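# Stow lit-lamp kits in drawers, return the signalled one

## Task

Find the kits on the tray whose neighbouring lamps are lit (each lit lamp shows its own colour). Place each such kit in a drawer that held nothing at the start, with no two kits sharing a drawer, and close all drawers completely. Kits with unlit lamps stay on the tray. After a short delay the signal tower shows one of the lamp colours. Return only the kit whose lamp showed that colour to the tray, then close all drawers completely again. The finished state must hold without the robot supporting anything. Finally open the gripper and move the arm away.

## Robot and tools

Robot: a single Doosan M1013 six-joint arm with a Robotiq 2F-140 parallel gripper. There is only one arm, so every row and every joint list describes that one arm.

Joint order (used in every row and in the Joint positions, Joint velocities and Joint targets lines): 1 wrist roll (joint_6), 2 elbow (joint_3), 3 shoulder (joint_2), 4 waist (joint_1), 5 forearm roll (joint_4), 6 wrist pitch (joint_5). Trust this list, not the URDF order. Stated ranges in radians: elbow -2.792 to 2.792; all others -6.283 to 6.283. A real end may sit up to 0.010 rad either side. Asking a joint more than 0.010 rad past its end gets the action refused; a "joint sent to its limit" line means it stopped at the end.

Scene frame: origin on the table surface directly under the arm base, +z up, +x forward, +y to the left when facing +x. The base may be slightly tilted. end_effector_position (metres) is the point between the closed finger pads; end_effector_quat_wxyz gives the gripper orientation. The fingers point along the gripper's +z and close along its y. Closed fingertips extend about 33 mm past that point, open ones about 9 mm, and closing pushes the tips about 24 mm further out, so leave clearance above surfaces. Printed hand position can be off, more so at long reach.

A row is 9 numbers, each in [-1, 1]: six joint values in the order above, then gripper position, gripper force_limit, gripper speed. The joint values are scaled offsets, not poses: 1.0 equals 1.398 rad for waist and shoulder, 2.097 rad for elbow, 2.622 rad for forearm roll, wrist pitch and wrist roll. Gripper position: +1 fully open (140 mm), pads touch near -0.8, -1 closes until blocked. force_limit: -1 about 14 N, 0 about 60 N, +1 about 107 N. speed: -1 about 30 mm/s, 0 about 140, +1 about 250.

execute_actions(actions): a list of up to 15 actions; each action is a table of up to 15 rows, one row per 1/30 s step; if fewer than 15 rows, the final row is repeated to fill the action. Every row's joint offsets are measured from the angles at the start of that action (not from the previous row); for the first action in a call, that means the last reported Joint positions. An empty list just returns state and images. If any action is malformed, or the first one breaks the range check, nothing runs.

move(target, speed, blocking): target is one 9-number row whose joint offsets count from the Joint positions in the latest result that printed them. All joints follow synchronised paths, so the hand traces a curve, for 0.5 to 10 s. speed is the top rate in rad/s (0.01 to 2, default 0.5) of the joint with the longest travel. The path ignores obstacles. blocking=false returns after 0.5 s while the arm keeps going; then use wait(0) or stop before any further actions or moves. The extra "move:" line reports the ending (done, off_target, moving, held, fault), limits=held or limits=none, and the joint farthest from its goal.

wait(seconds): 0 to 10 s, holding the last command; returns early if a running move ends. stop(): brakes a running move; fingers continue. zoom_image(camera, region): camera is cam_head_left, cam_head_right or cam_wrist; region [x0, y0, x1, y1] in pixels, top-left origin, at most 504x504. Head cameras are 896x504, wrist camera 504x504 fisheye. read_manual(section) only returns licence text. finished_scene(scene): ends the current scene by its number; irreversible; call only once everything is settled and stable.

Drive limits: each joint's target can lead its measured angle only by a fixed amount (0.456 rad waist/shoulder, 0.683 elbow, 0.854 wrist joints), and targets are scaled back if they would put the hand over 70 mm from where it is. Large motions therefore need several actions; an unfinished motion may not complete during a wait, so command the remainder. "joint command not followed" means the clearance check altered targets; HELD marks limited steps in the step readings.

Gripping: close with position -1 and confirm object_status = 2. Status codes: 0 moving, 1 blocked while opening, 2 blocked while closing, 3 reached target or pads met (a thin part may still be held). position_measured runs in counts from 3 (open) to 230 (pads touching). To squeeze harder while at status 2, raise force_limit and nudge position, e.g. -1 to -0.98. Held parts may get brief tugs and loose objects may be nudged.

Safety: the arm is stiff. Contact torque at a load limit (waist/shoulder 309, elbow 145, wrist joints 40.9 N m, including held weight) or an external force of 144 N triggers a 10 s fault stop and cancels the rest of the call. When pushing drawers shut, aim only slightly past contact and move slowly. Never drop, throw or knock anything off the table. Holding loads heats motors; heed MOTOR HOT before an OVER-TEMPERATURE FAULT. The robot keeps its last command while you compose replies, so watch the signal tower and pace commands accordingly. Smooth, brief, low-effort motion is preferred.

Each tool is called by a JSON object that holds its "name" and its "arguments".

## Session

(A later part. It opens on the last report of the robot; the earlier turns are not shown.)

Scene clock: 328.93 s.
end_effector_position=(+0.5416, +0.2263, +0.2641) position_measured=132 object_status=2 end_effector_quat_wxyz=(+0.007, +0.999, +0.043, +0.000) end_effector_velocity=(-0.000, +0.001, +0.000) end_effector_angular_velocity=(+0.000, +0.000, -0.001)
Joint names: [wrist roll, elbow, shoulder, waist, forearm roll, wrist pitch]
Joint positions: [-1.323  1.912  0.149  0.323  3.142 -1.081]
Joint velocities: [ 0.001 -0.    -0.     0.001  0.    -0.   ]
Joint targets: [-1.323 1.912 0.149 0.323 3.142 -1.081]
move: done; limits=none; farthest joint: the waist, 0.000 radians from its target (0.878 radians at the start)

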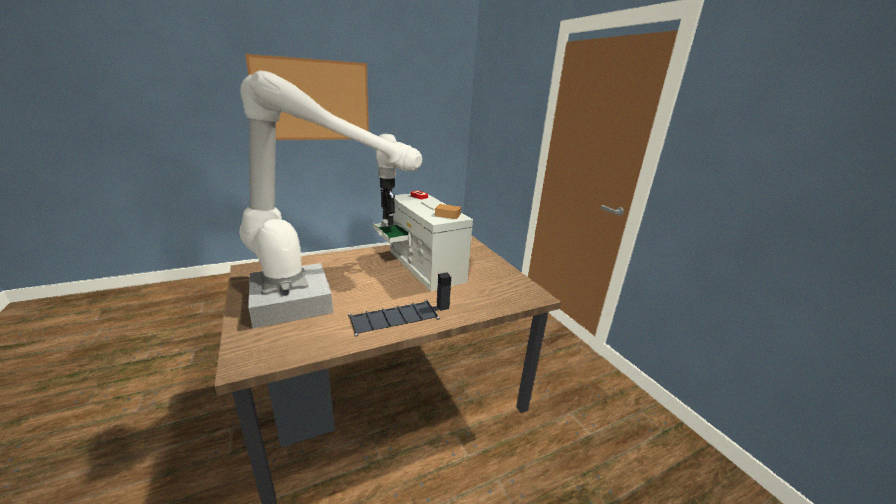

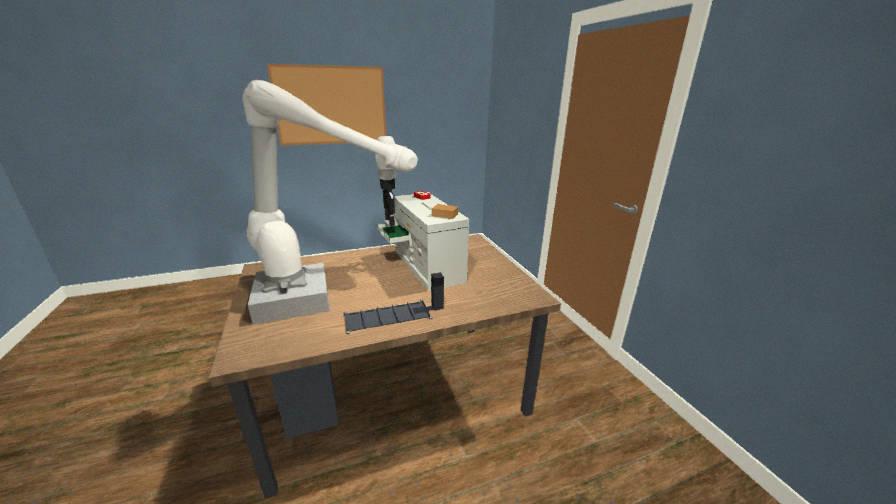

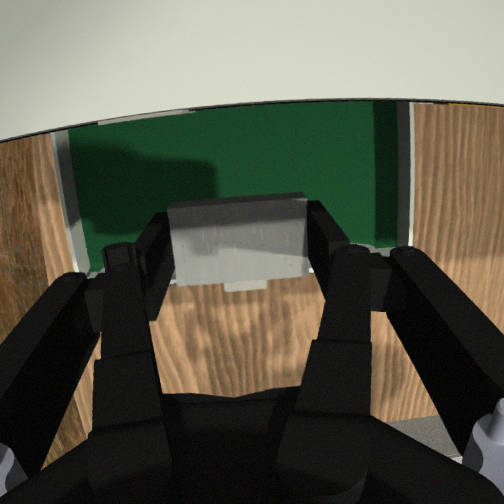

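{"name": "move", "arguments": {"target": [0,0.0266,0.0356,0,0,0.0403,-1,0,-0.4], "speed": 0.25}}

{"name": "execute_actions", "arguments": {"actions": [[[0,0,0,0,0,0,0.2,0,0]],[[0,-0.003,-0.004,0,0,-0.0045,0.2,0,0],[0,-0.006,-0.008,0,0,-0.009,0.2,0,0],[0,-0.009,-0.012,0,0,-0.0135,0.2,0,0],[0,-0.012,-0.016,0,0,-0.018,0.2,0,0],[0,-0.015,-0.02,0,0,-0.0225,0.2,0,0],[0,-0.018,-0.024,0,0,-0.027,0.2,0,0],[0,-0.021,-0.028,0,0,-0.0315,0.2,0,0],[0,-0.024,-0.032,0,0,-0.036,0.2,0,0],[0,-0.0266,-0.0356,0,0,-0.0403,0.2,0,0]]]}}

{"name": "move", "arguments": {"target": [0.6892,0.3,-0.3069,0.1874,-0.6373,0.2765,0.3,0,0], "speed": 1.9}}

Scene clock: 338.17 s.
end_effector_position=(+0.5416, +0.2255, +0.2083) position_measured=132 object_status=2 end_effector_quat_wxyz=(+0.007, +0.999, +0.043, +0.000) end_effector_velocity=(+0.000, +0.000, -0.001) end_effector_angular_velocity=(+0.001, +0.001, -0.000)
Joint names: [wrist roll, elbow, shoulder, waist, forearm roll, wrist pitch]
Joint positions: [-1.323  1.968  0.199  0.323  3.142 -0.975]
Joint velocities: [-0.001  0.     0.001 -0.001  0.001  0.001]
Joint targets: [-1.323 1.968 0.199 0.323 3.142 -0.975]
move: done; limits=none; farthest joint: the waist, 0.000 radians from its target (0.000 radians at the start)

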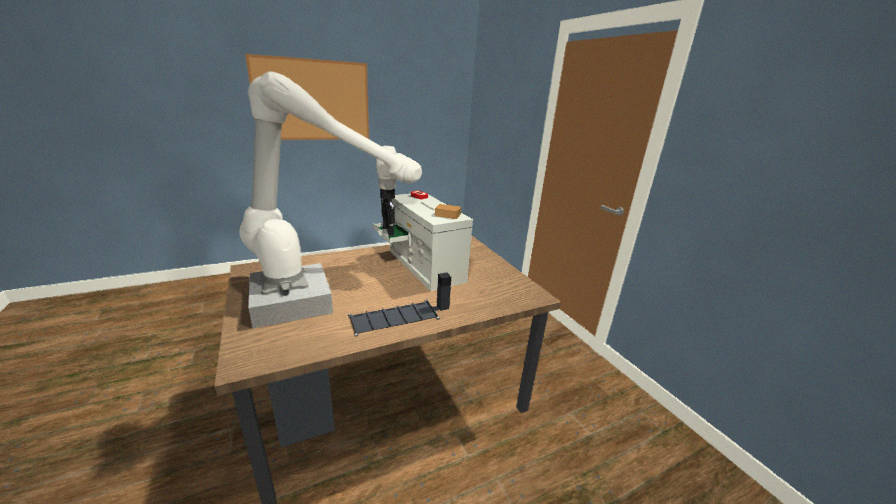

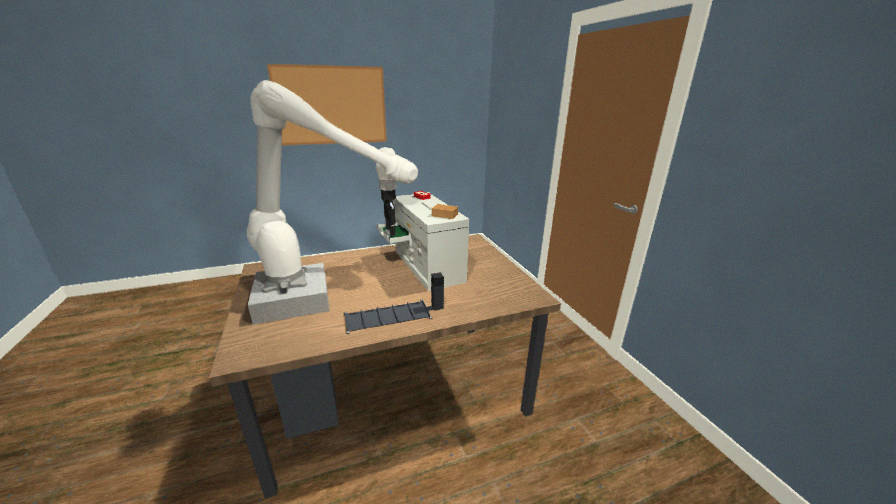

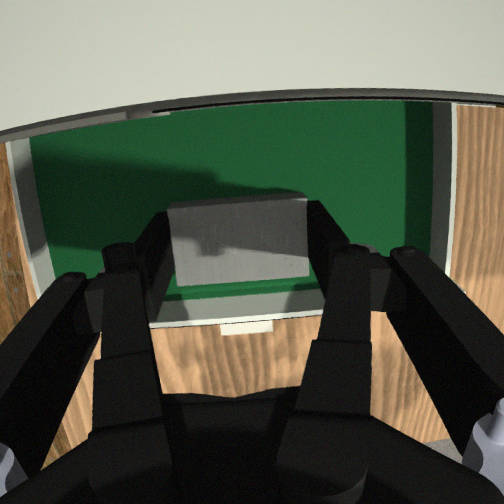

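Scene clock: 339.17 s.
end_effector_position=(+0.5415, +0.2263, +0.2638) position_measured=104 object_status=3 end_effector_quat_wxyz=(+0.007, +0.999, +0.043, +0.000) end_effector_velocity=(+0.001, +0.000, +0.005) end_effector_angular_velocity=(+0.000, -0.002, +0.002)
Joint names: [wrist roll, elbow, shoulder, waist, forearm roll, wrist pitch]
Joint positions: [-1.323  1.912  0.15   0.323  3.142 -1.08 ]
Joint velocities: [-0.002 -0.006 -0.004 -0.    -0.    -0.008]
Joint targets: [-1.323 1.912 0.149 0.323 3.142 -1.081]
Step readings (joint positions; steps 1 to 15: 1st action; 16 to 30: 2nd action):
0: [-1.323 1.968 0.199 0.323 3.142 -0.975]
1: [-1.323 1.968 0.199 0.323 3.142 -0.975]
2: [-1.323 1.968 0.199 0.323 3.142 -0.975]
4: [-1.323 1.968 0.199 0.323 3.142 -0.975]
8: [-1.323 1.968 0.199 0.323 3.142 -0.975]
15: [-1.323 1.968 0.199 0.323 3.142 -0.975]
16: [-1.323 1.967 0.199 0.323 3.142 -0.976]
17: [-1.323 1.965 0.197 0.323 3.142 -0.981]
19: [-1.323 1.956 0.189 0.323 3.142 -0.998]
23: [-1.323 1.932 0.168 0.323 3.142 -1.042]
30: Joint positions above

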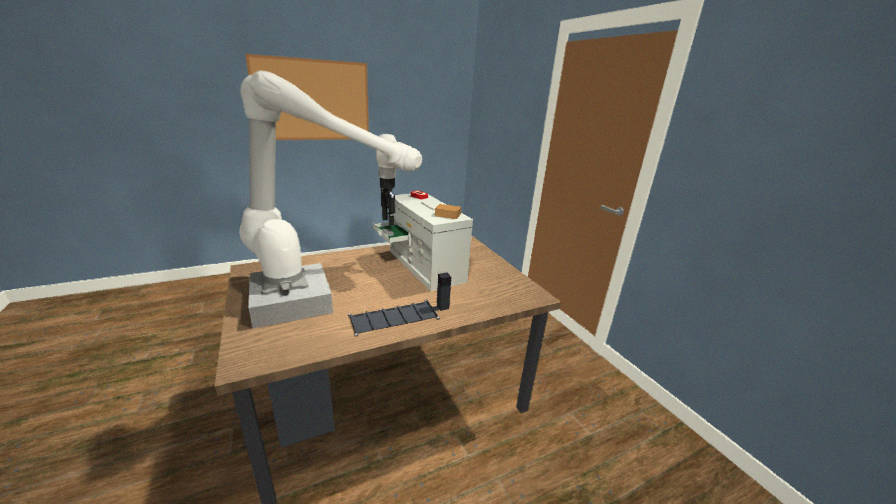

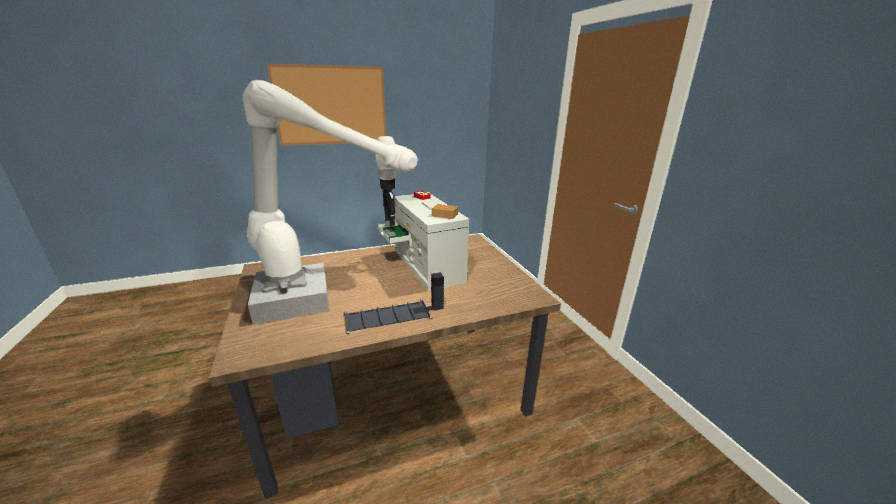

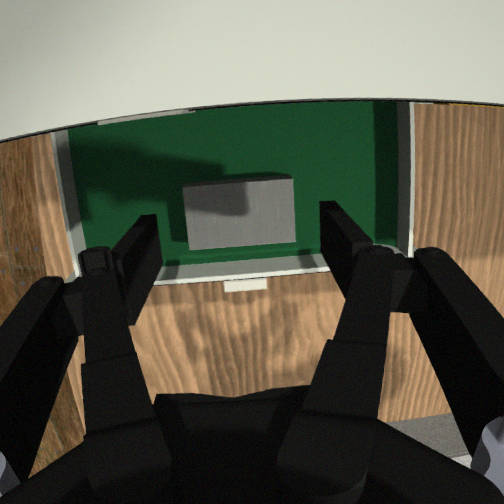

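Scene clock: 340.83 s.
end_effector_position=(+0.4650, +0.2204, +0.2966) position_measured=91 object_status=3 end_effector_quat_wxyz=(-0.058, +0.886, +0.022, +0.459) end_effector_velocity=(-0.000, +0.000, -0.000) end_effector_angular_velocity=(+0.001, -0.000, -0.000)
Joint names: [wrist roll, elbow, shoulder, waist, forearm roll, wrist pitch]
Joint positions: [ 0.484  2.541 -0.279  0.585  1.471 -0.356]
Joint velocities: [ 0.002  0.    -0.     0.    -0.001  0.   ]
Joint targets: [0.484 2.541 -0.279 0.585 1.471 -0.356]
move: done; limits=none; farthest joint: the waist, 0.000 radians from its target (0.262 radians at the start)

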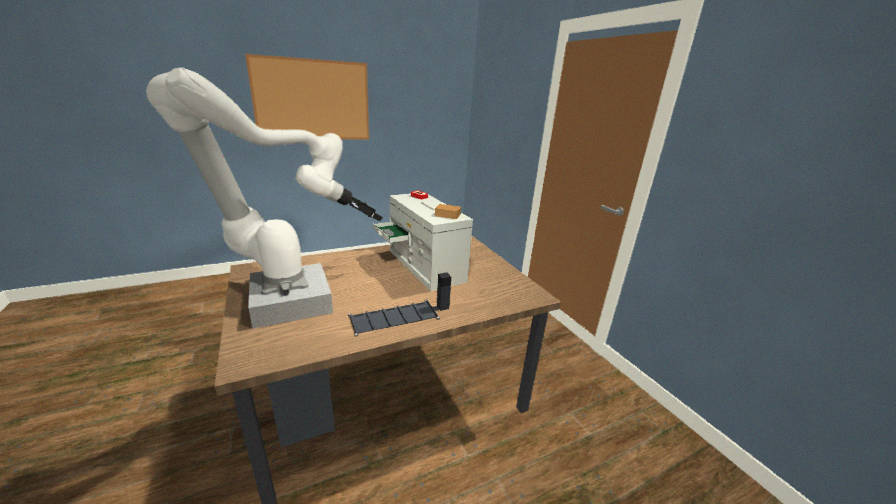

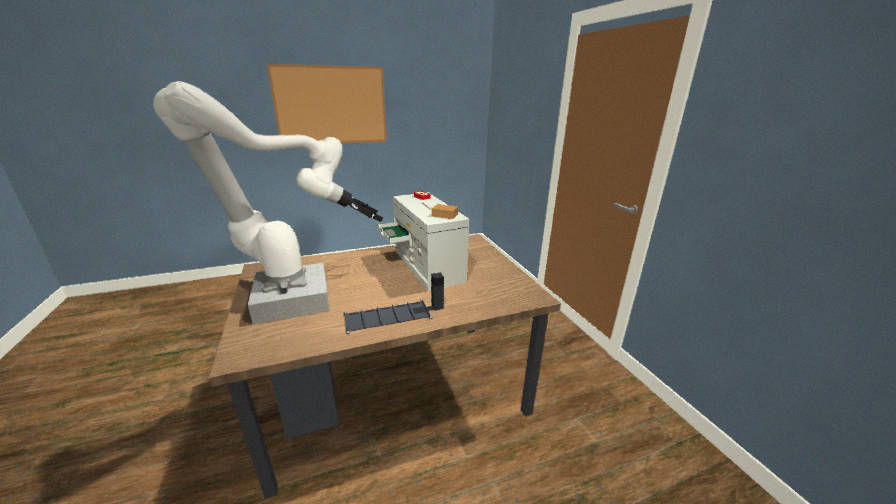

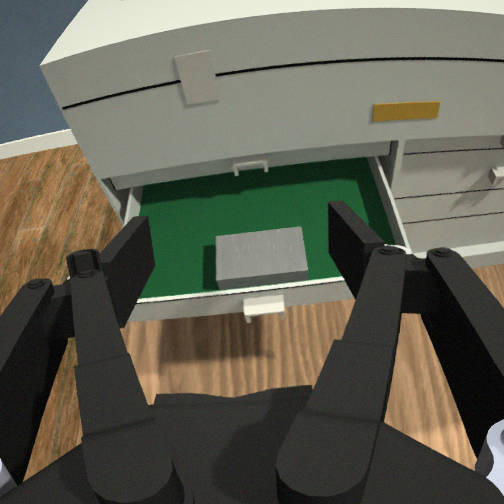

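{"name": "move", "arguments": {"target": [0,0,0.1426,0,0,0,0.3,0,0], "speed": 0.7}}

{"name": "move", "arguments": {"target": [0.0191,-0.0823,0.1224,-0.1047,-0.0618,0.0347,-0.22,0,0], "speed": 0.22}}

{"name": "move", "arguments": {"target": [-0.0032,0.0441,-0.061,0.0455,0.022,-0.0154,-0.22,0,0], "speed": 0.5}}

{"name": "wait", "arguments": {"seconds": 6}}

Scene clock: 345.60 s.
end_effector_position=(+0.4650, +0.2189, +0.1952) position_measured=91 object_status=3 end_effector_quat_wxyz=(-0.009, +0.923, +0.042, +0.383) end_effector_velocity=(-0.000, -0.000, -0.001) end_effector_angular_velocity=(-0.000, +0.001, -0.002)
Joint names: [wrist roll, elbow, shoulder, waist, forearm roll, wrist pitch]
Joint positions: [ 0.484  2.541 -0.08   0.585  1.471 -0.356]
Joint velocities: [ 0.001 -0.     0.002 -0.     0.001 -0.001]
Joint targets: [0.484 2.541 -0.080 0.585 1.471 -0.356]
move: done; limits=none; farthest joint: the shoulder, 0.001 radians from its target (0.200 radians at the start)

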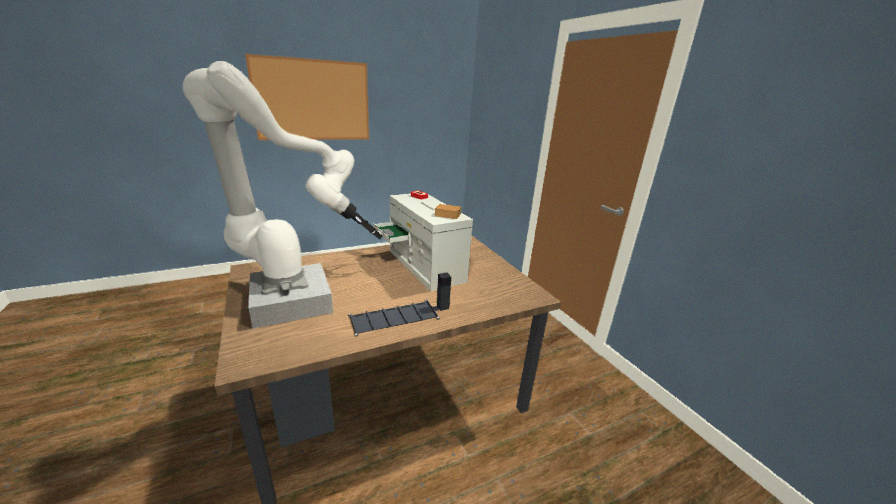

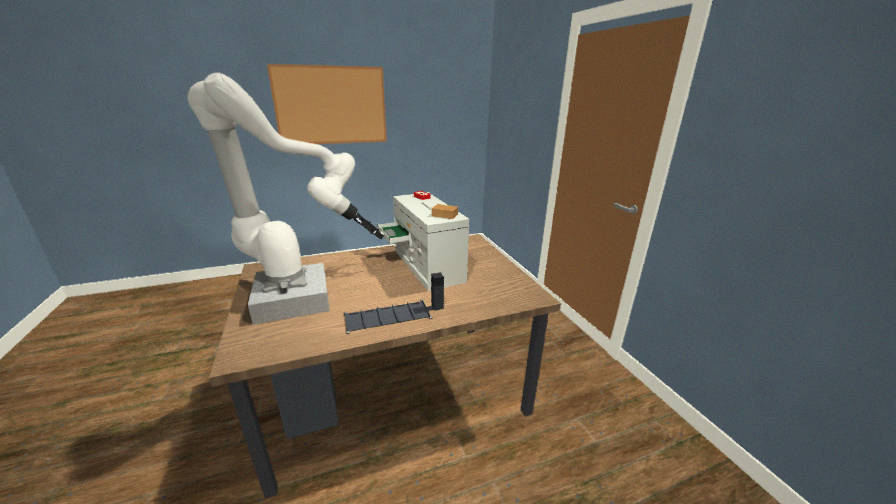

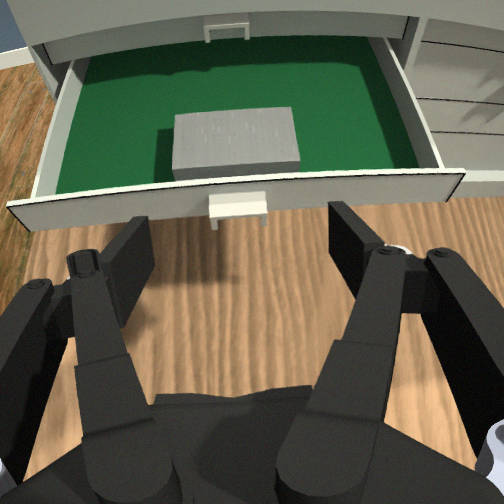

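Scene clock: 346.73 s.
end_effector_position=(+0.5875, +0.2294, +0.1953) position_measured=157 object_status=3 end_effector_quat_wxyz=(-0.009, +0.923, +0.042, +0.383) end_effector_velocity=(+0.001, -0.000, -0.000) end_effector_angular_velocity=(-0.002, +0.000, +0.001)
Joint names: [wrist roll, elbow, shoulder, waist, forearm roll, wrist pitch]
Joint positions: [ 0.534  2.369  0.091  0.439  1.309 -0.265]
Joint velocities: [-0.001 -0.001  0.001 -0.001 -0.001  0.   ]
Joint targets: [0.534 2.369 0.091 0.439 1.309 -0.265]
move: done; limits=none; farthest joint: the waist, 0.000 radians from its target (0.147 radians at the start)

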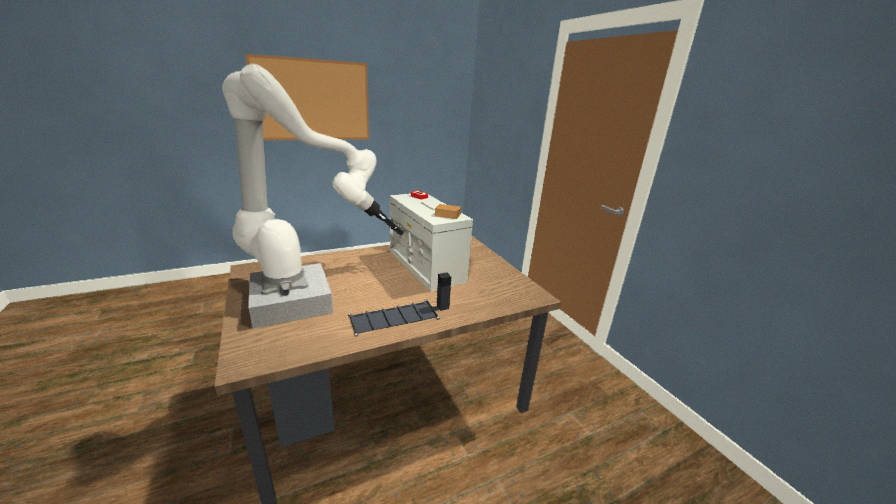

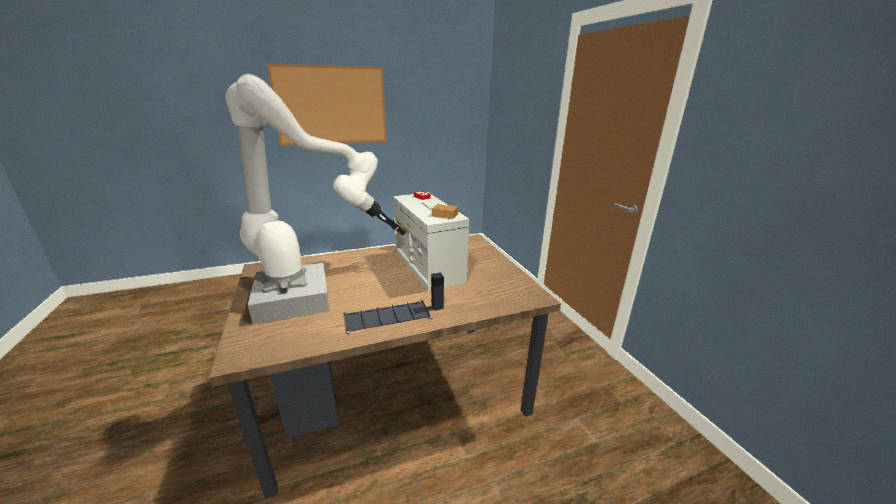

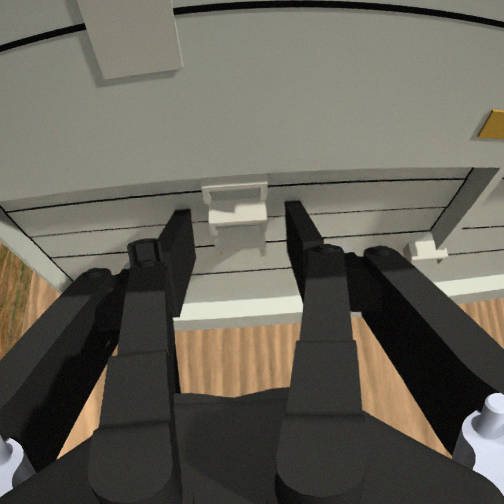

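Scene clock: 347.50 s.
end_effector_position=(+0.5248, +0.2240, +0.1952) position_measured=157 object_status=3 end_effector_quat_wxyz=(-0.009, +0.923, +0.042, +0.383) end_effector_velocity=(-0.001, +0.000, -0.000) end_effector_angular_velocity=(-0.000, +0.001, +0.000)
Joint names: [wrist roll, elbow, shoulder, waist, forearm roll, wrist pitch]
Joint positions: [ 0.525  2.461  0.006  0.502  1.367 -0.305]
Joint velocities: [ 0.001  0.001  0.     0.001 -0.001 -0.   ]
Joint targets: [0.525 2.461 0.006 0.502 1.367 -0.305]
move: done; limits=none; farthest joint: the waist, 0.000 radians from its target (0.064 radians at the start)

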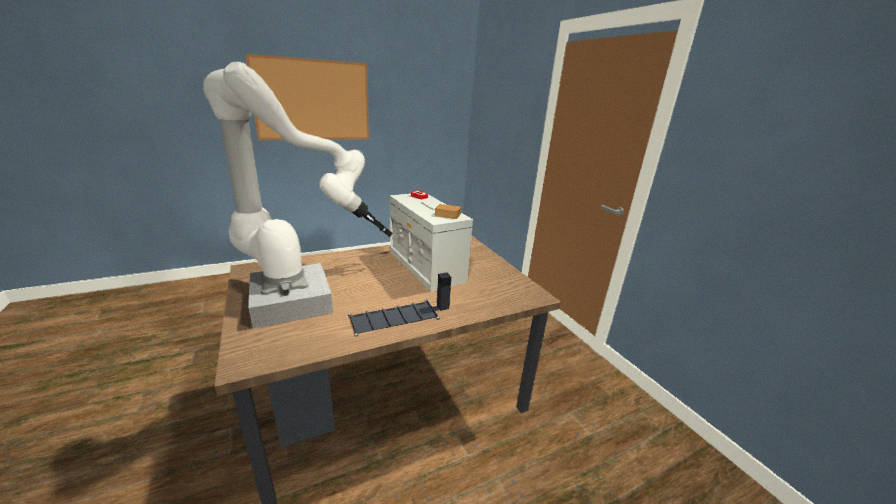

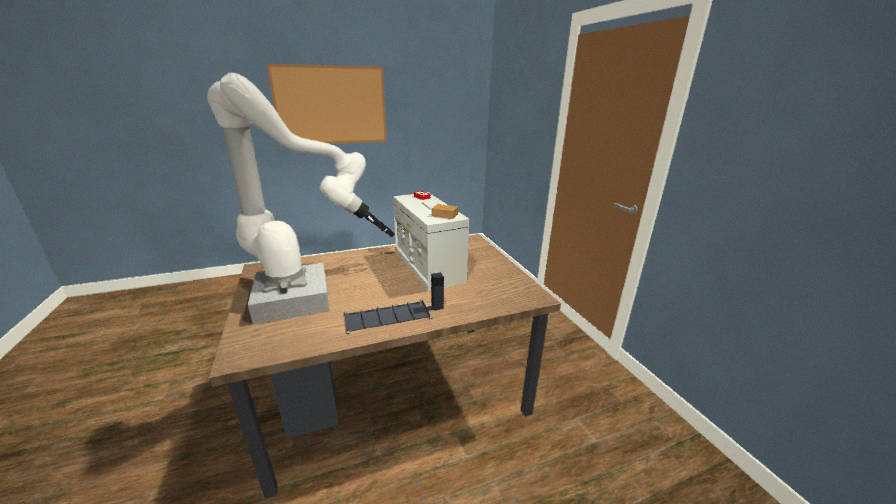

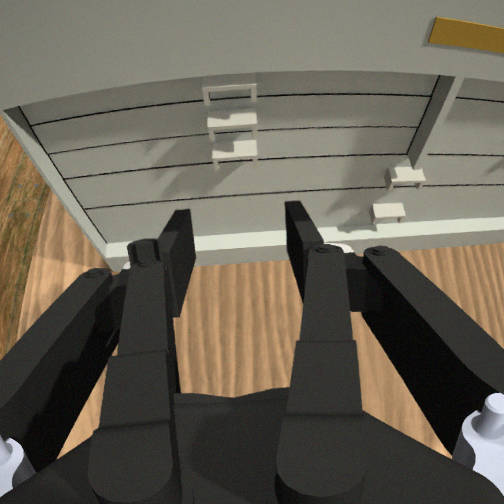

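Scene clock: 353.50 s.
end_effector_position=(+0.5247, +0.2240, +0.1953) position_measured=157 object_status=3 end_effector_quat_wxyz=(-0.009, +0.923, +0.042, +0.383) end_effector_velocity=(+0.000, -0.000, +0.000) end_effector_angular_velocity=(-0.000, -0.001, +0.000)
Joint names: [wrist roll, elbow, shoulder, waist, forearm roll, wrist pitch]
Joint positions: [ 0.525  2.461  0.006  0.502  1.367 -0.305]
Joint velocities: [-0. -0. -0. -0. -0. -0.]
Joint targets: [0.525 2.461 0.006 0.502 1.367 -0.305]
wait: 6.00 s; at rest by 0.17 s

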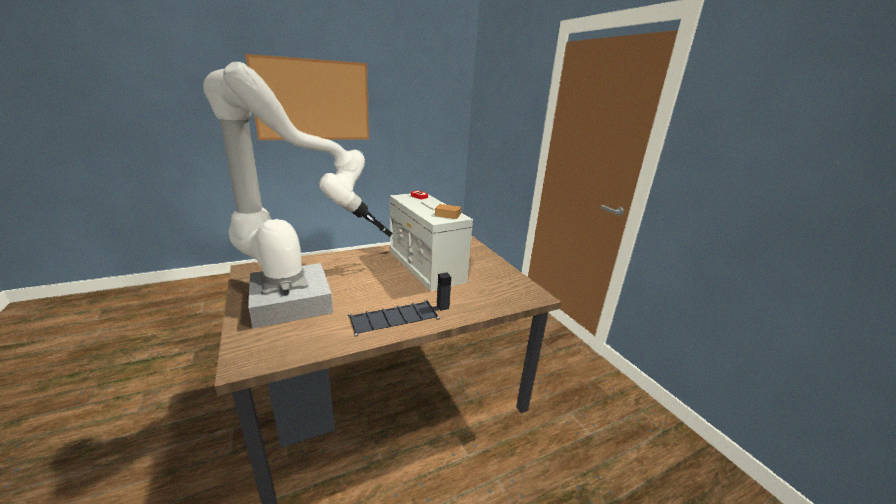

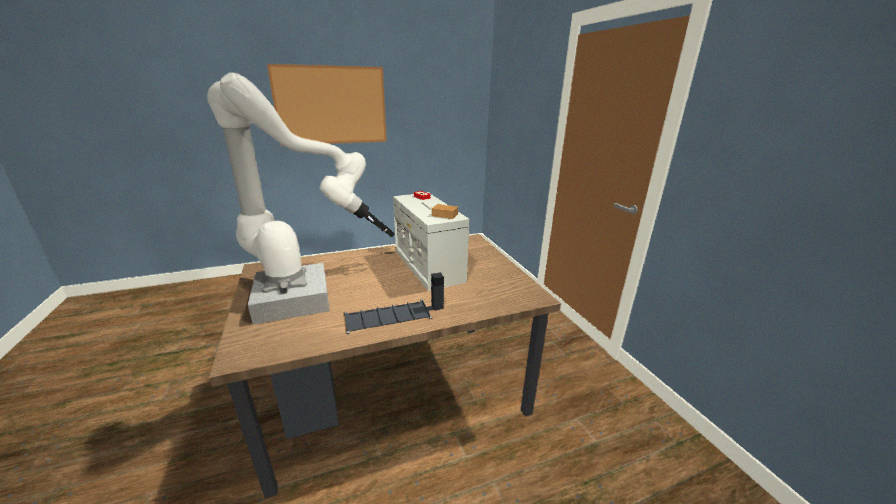

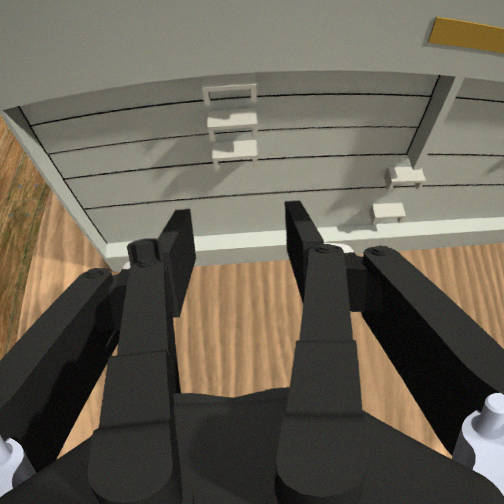

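All five kits are stored (red in R1, blue in L2). Waiting for the tower.

{"name": "wait", "arguments": {"seconds": 8}}

Scene clock: 362.70 s.
end_effector_position=(+0.5247, +0.2240, +0.1953) position_measured=157 object_status=3 end_effector_quat_wxyz=(-0.009, +0.923, +0.042, +0.383) end_effector_velocity=(+0.000, +0.000, +0.000) end_effector_angular_velocity=(+0.000, -0.000, -0.000)
Joint names: [wrist roll, elbow, shoulder, waist, forearm roll, wrist pitch]
Joint positions: [ 0.525  2.461  0.006  0.502  1.367 -0.305]
Joint velocities: [ 0.001 -0.    -0.     0.    -0.001 -0.   ]
Joint targets: [0.525 2.461 0.006 0.502 1.367 -0.305]
wait: 8.00 s; at rest from the start

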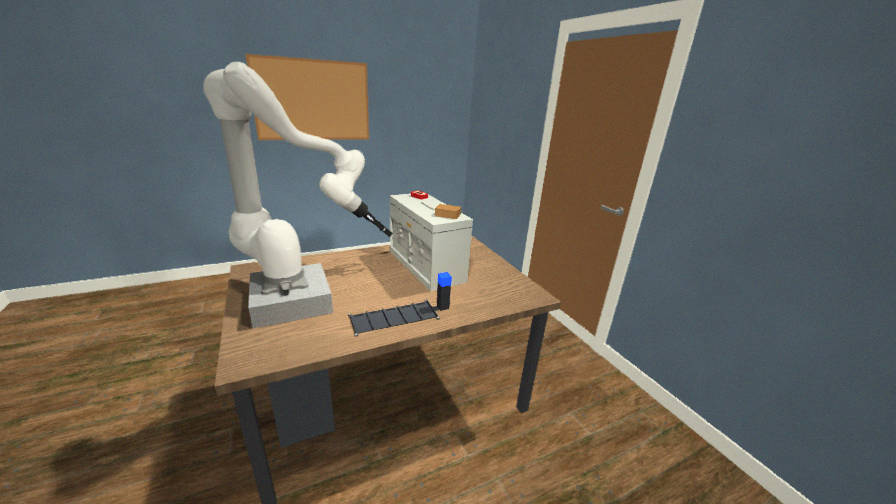

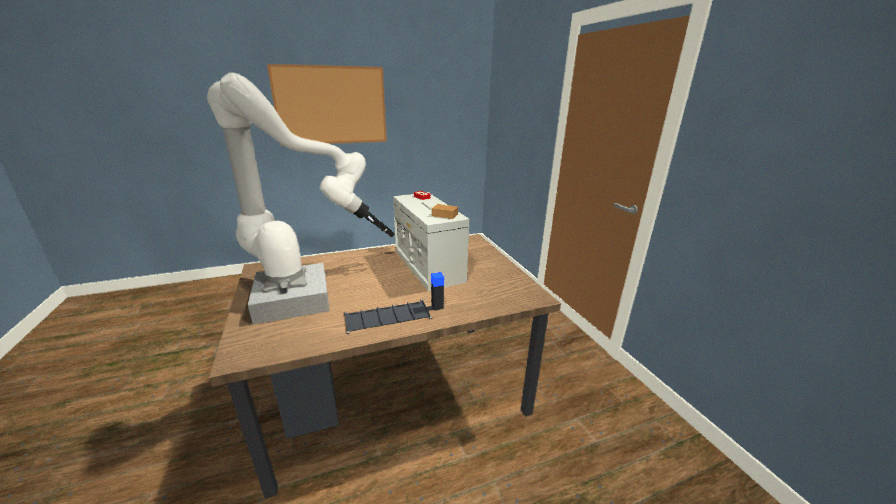

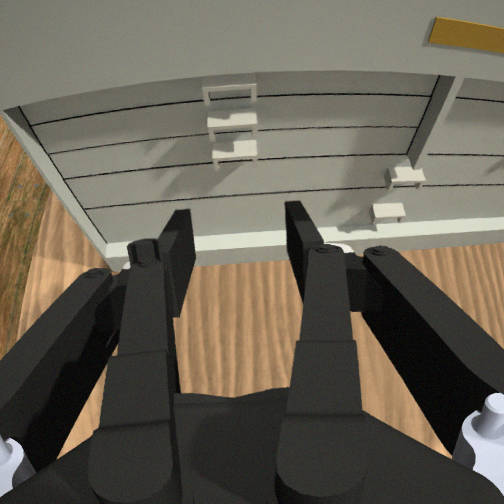

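The tower shows blue, so the kit comes out of L2.

{"name": "move", "arguments": {"target": [0.0032,-0.0419,0.0582,-0.0436,-0.0214,0.0148,-0.22,0,0], "speed": 0.3}}

{"name": "execute_actions", "arguments": {"actions": [[[0,0,0,0,0,0,-1,0,-0.4]]]}}

{"name": "move", "arguments": {"target": [-0.0032,0.0419,-0.0582,0.0436,0.0214,-0.0148,-1,0,-0.4], "speed": 0.25}}

{"name": "move", "arguments": {"target": [-0.0159,0.0382,-0.0614,0.0592,0.0398,-0.0193,-1,0,-0.4], "speed": 0.28}}

Scene clock: 367.03 s.
end_effector_position=(+0.5844, +0.2292, +0.1953) position_measured=157 object_status=3 end_effector_quat_wxyz=(-0.009, +0.923, +0.042, +0.383) end_effector_velocity=(+0.000, -0.000, -0.000) end_effector_angular_velocity=(-0.001, +0.000, +0.000)
Joint names: [wrist roll, elbow, shoulder, waist, forearm roll, wrist pitch]
Joint positions: [ 0.534  2.373  0.087  0.441  1.311 -0.266]
Joint velocities: [-0.002 -0.001  0.001 -0.001  0.001 -0.   ]
Joint targets: [0.534 2.373 0.087 0.441 1.311 -0.266]
move: done; limits=none; farthest joint: the waist, 0.000 radians from its target (0.061 radians at the start)

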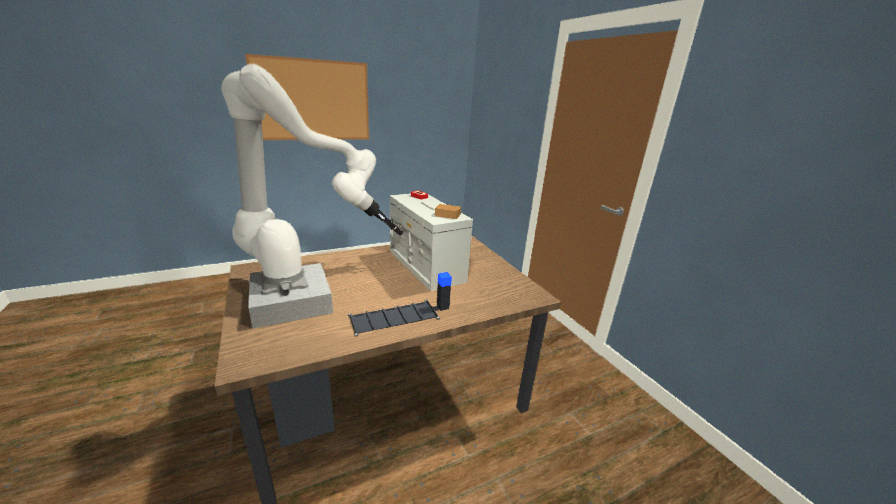

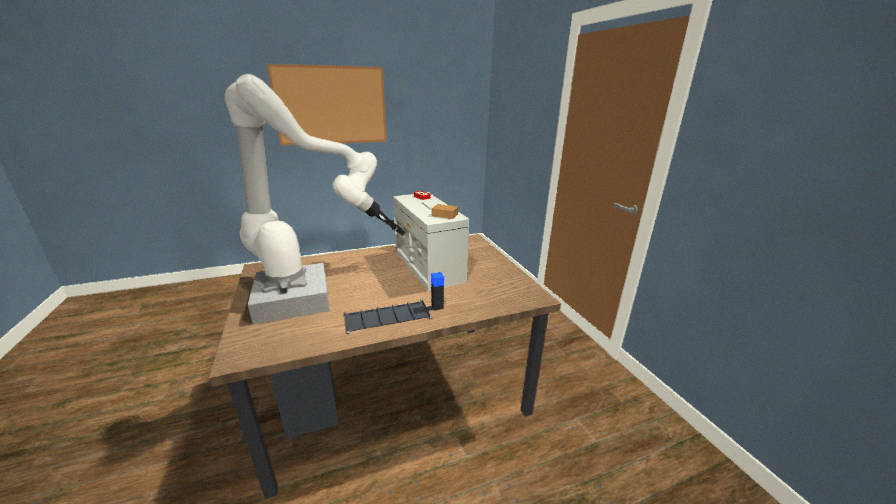

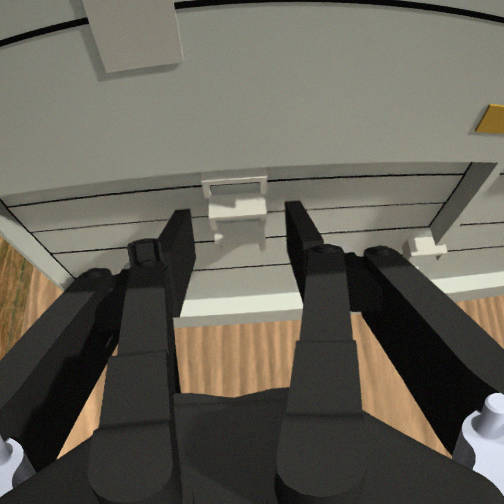

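Scene clock: 367.53 s.
end_effector_position=(+0.5845, +0.2293, +0.1953) position_measured=193 object_status=2 end_effector_quat_wxyz=(-0.009, +0.923, +0.042, +0.383) end_effector_velocity=(+0.000, -0.000, -0.000) end_effector_angular_velocity=(-0.001, +0.000, +0.000)
Joint names: [wrist roll, elbow, shoulder, waist, forearm roll, wrist pitch]
Joint positions: [ 0.534  2.373  0.087  0.441  1.311 -0.266]
Joint velocities: [-0.    -0.     0.001 -0.    -0.001 -0.001]
Joint targets: [0.534 2.373 0.087 0.441 1.311 -0.266]
Step readings (joint positions):
0: [0.534 2.373 0.087 0.441 1.311 -0.266]
1: [0.534 2.373 0.087 0.441 1.311 -0.266]
2: [0.534 2.373 0.087 0.441 1.311 -0.266]
4: [0.534 2.373 0.087 0.441 1.311 -0.266]
8: [0.534 2.373 0.087 0.441 1.311 -0.266]
15: Joint positions above

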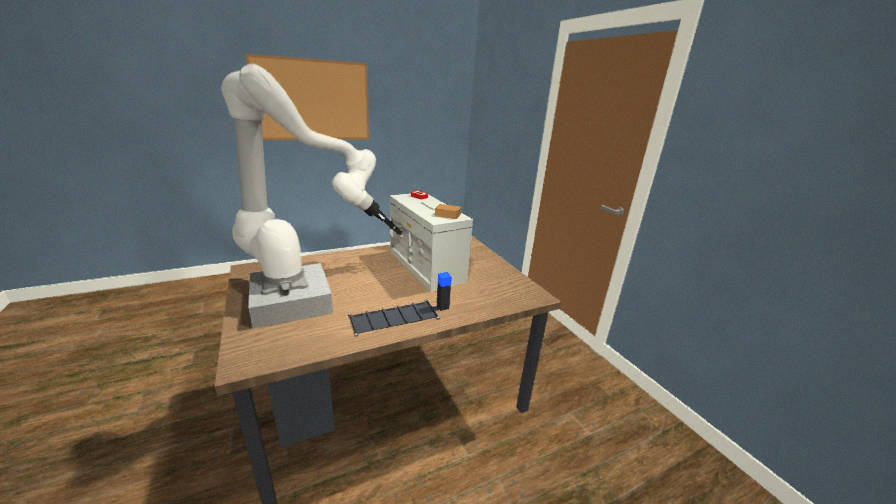

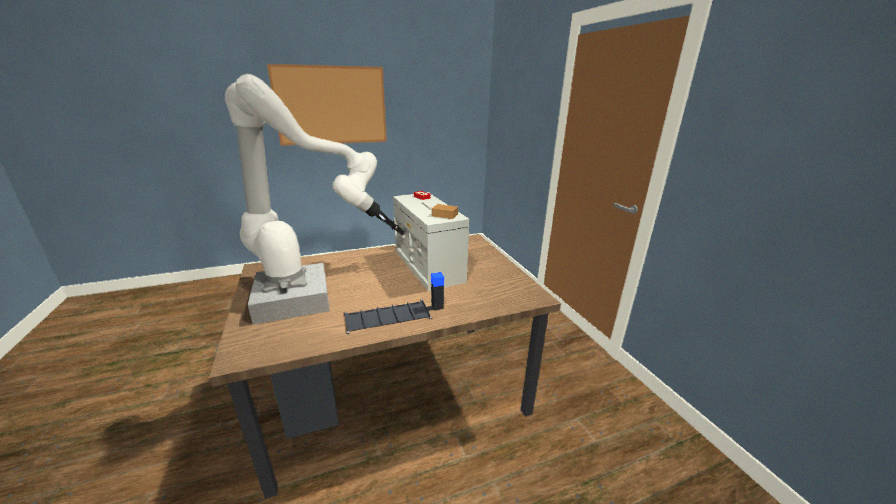

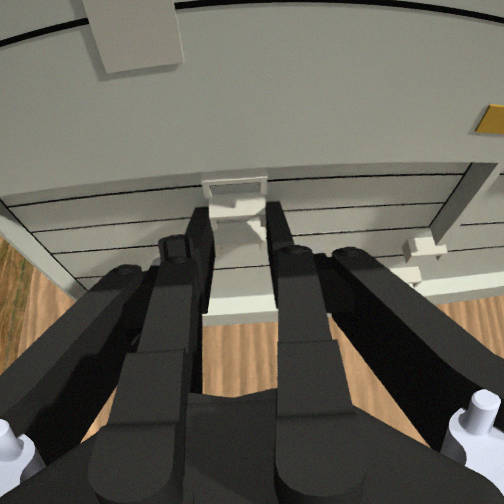

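Scene clock: 368.33 s.
end_effector_position=(+0.5248, +0.2241, +0.1953) position_measured=193 object_status=2 end_effector_quat_wxyz=(-0.009, +0.923, +0.042, +0.383) end_effector_velocity=(-0.000, -0.000, +0.000) end_effector_angular_velocity=(+0.001, -0.001, -0.002)
Joint names: [wrist roll, elbow, shoulder, waist, forearm roll, wrist pitch]
Joint positions: [ 0.525  2.461  0.006  0.502  1.367 -0.305]
Joint velocities: [ 0.001  0.001 -0.001  0.     0.    -0.001]
Joint targets: [0.525 2.461 0.006 0.502 1.367 -0.305]
move: done; limits=none; farthest joint: the forearm roll, 0.001 radians from its target (0.057 radians at the start)

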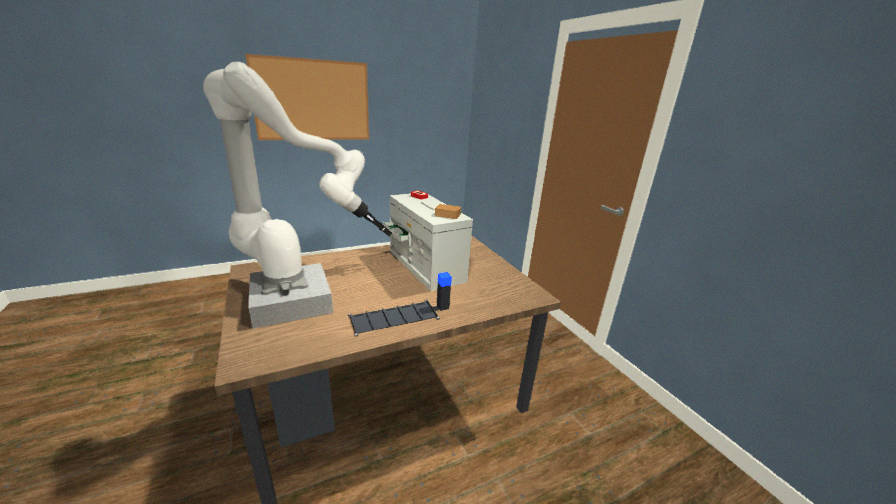

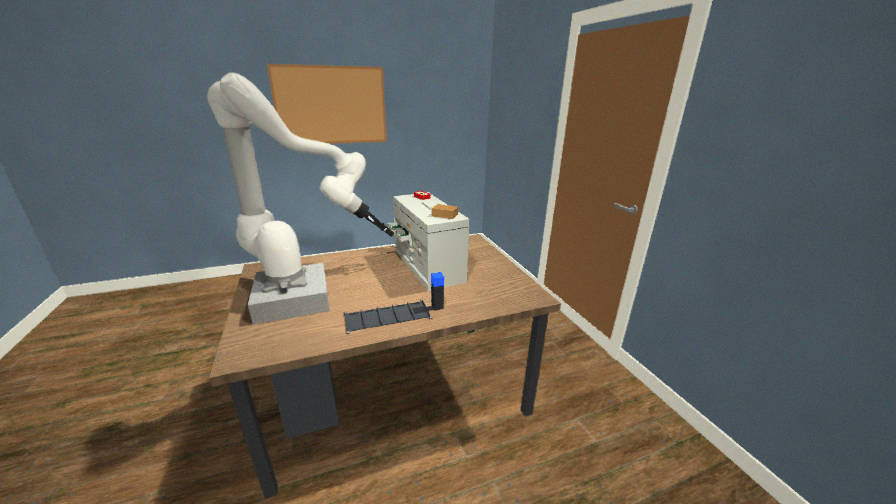

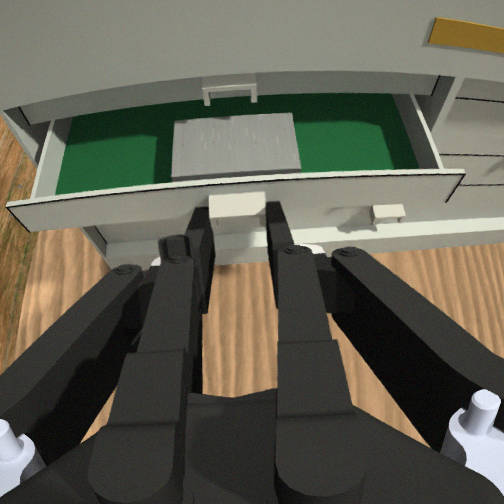

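Scene clock: 369.13 s.
end_effector_position=(+0.4651, +0.2190, +0.1954) position_measured=193 object_status=2 end_effector_quat_wxyz=(-0.009, +0.923, +0.042, +0.383) end_effector_velocity=(-0.001, -0.000, -0.000) end_effector_angular_velocity=(-0.001, +0.001, +0.001)
Joint names: [wrist roll, elbow, shoulder, waist, forearm roll, wrist pitch]
Joint positions: [ 0.484  2.541 -0.08   0.585  1.471 -0.355]
Joint velocities: [-0.003  0.001 -0.001  0.     0.001  0.   ]
Joint targets: [0.484 2.541 -0.080 0.585 1.471 -0.355]
move: done; limits=none; farthest joint: the waist, 0.000 radians from its target (0.082 radians at the start)

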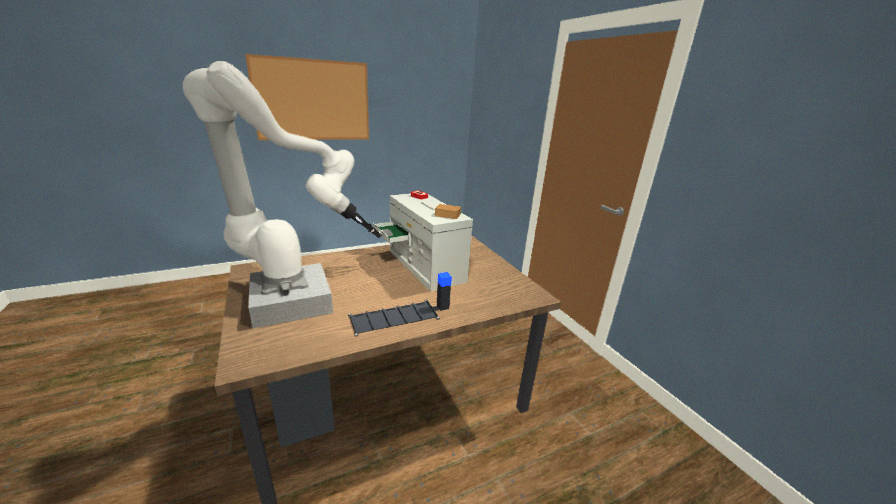

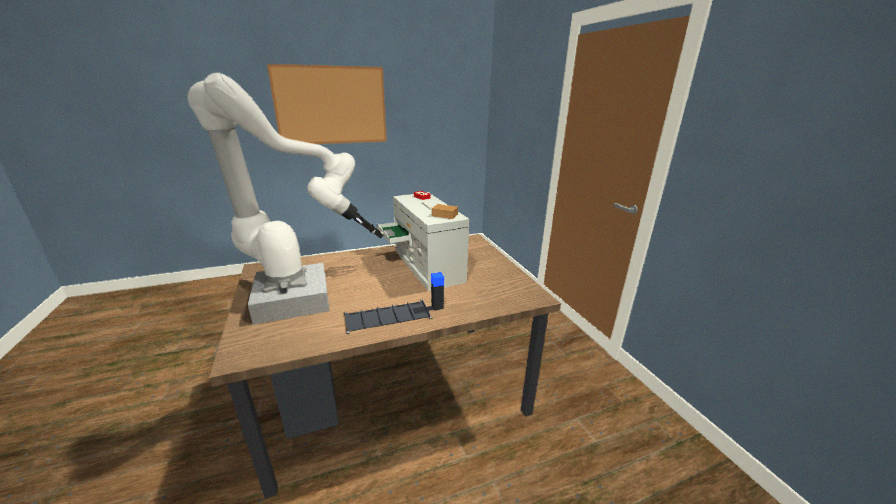

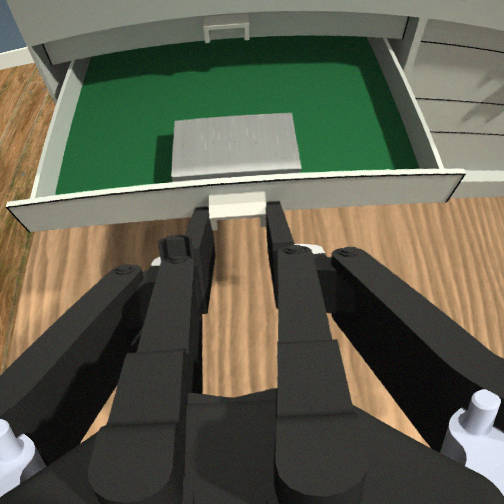

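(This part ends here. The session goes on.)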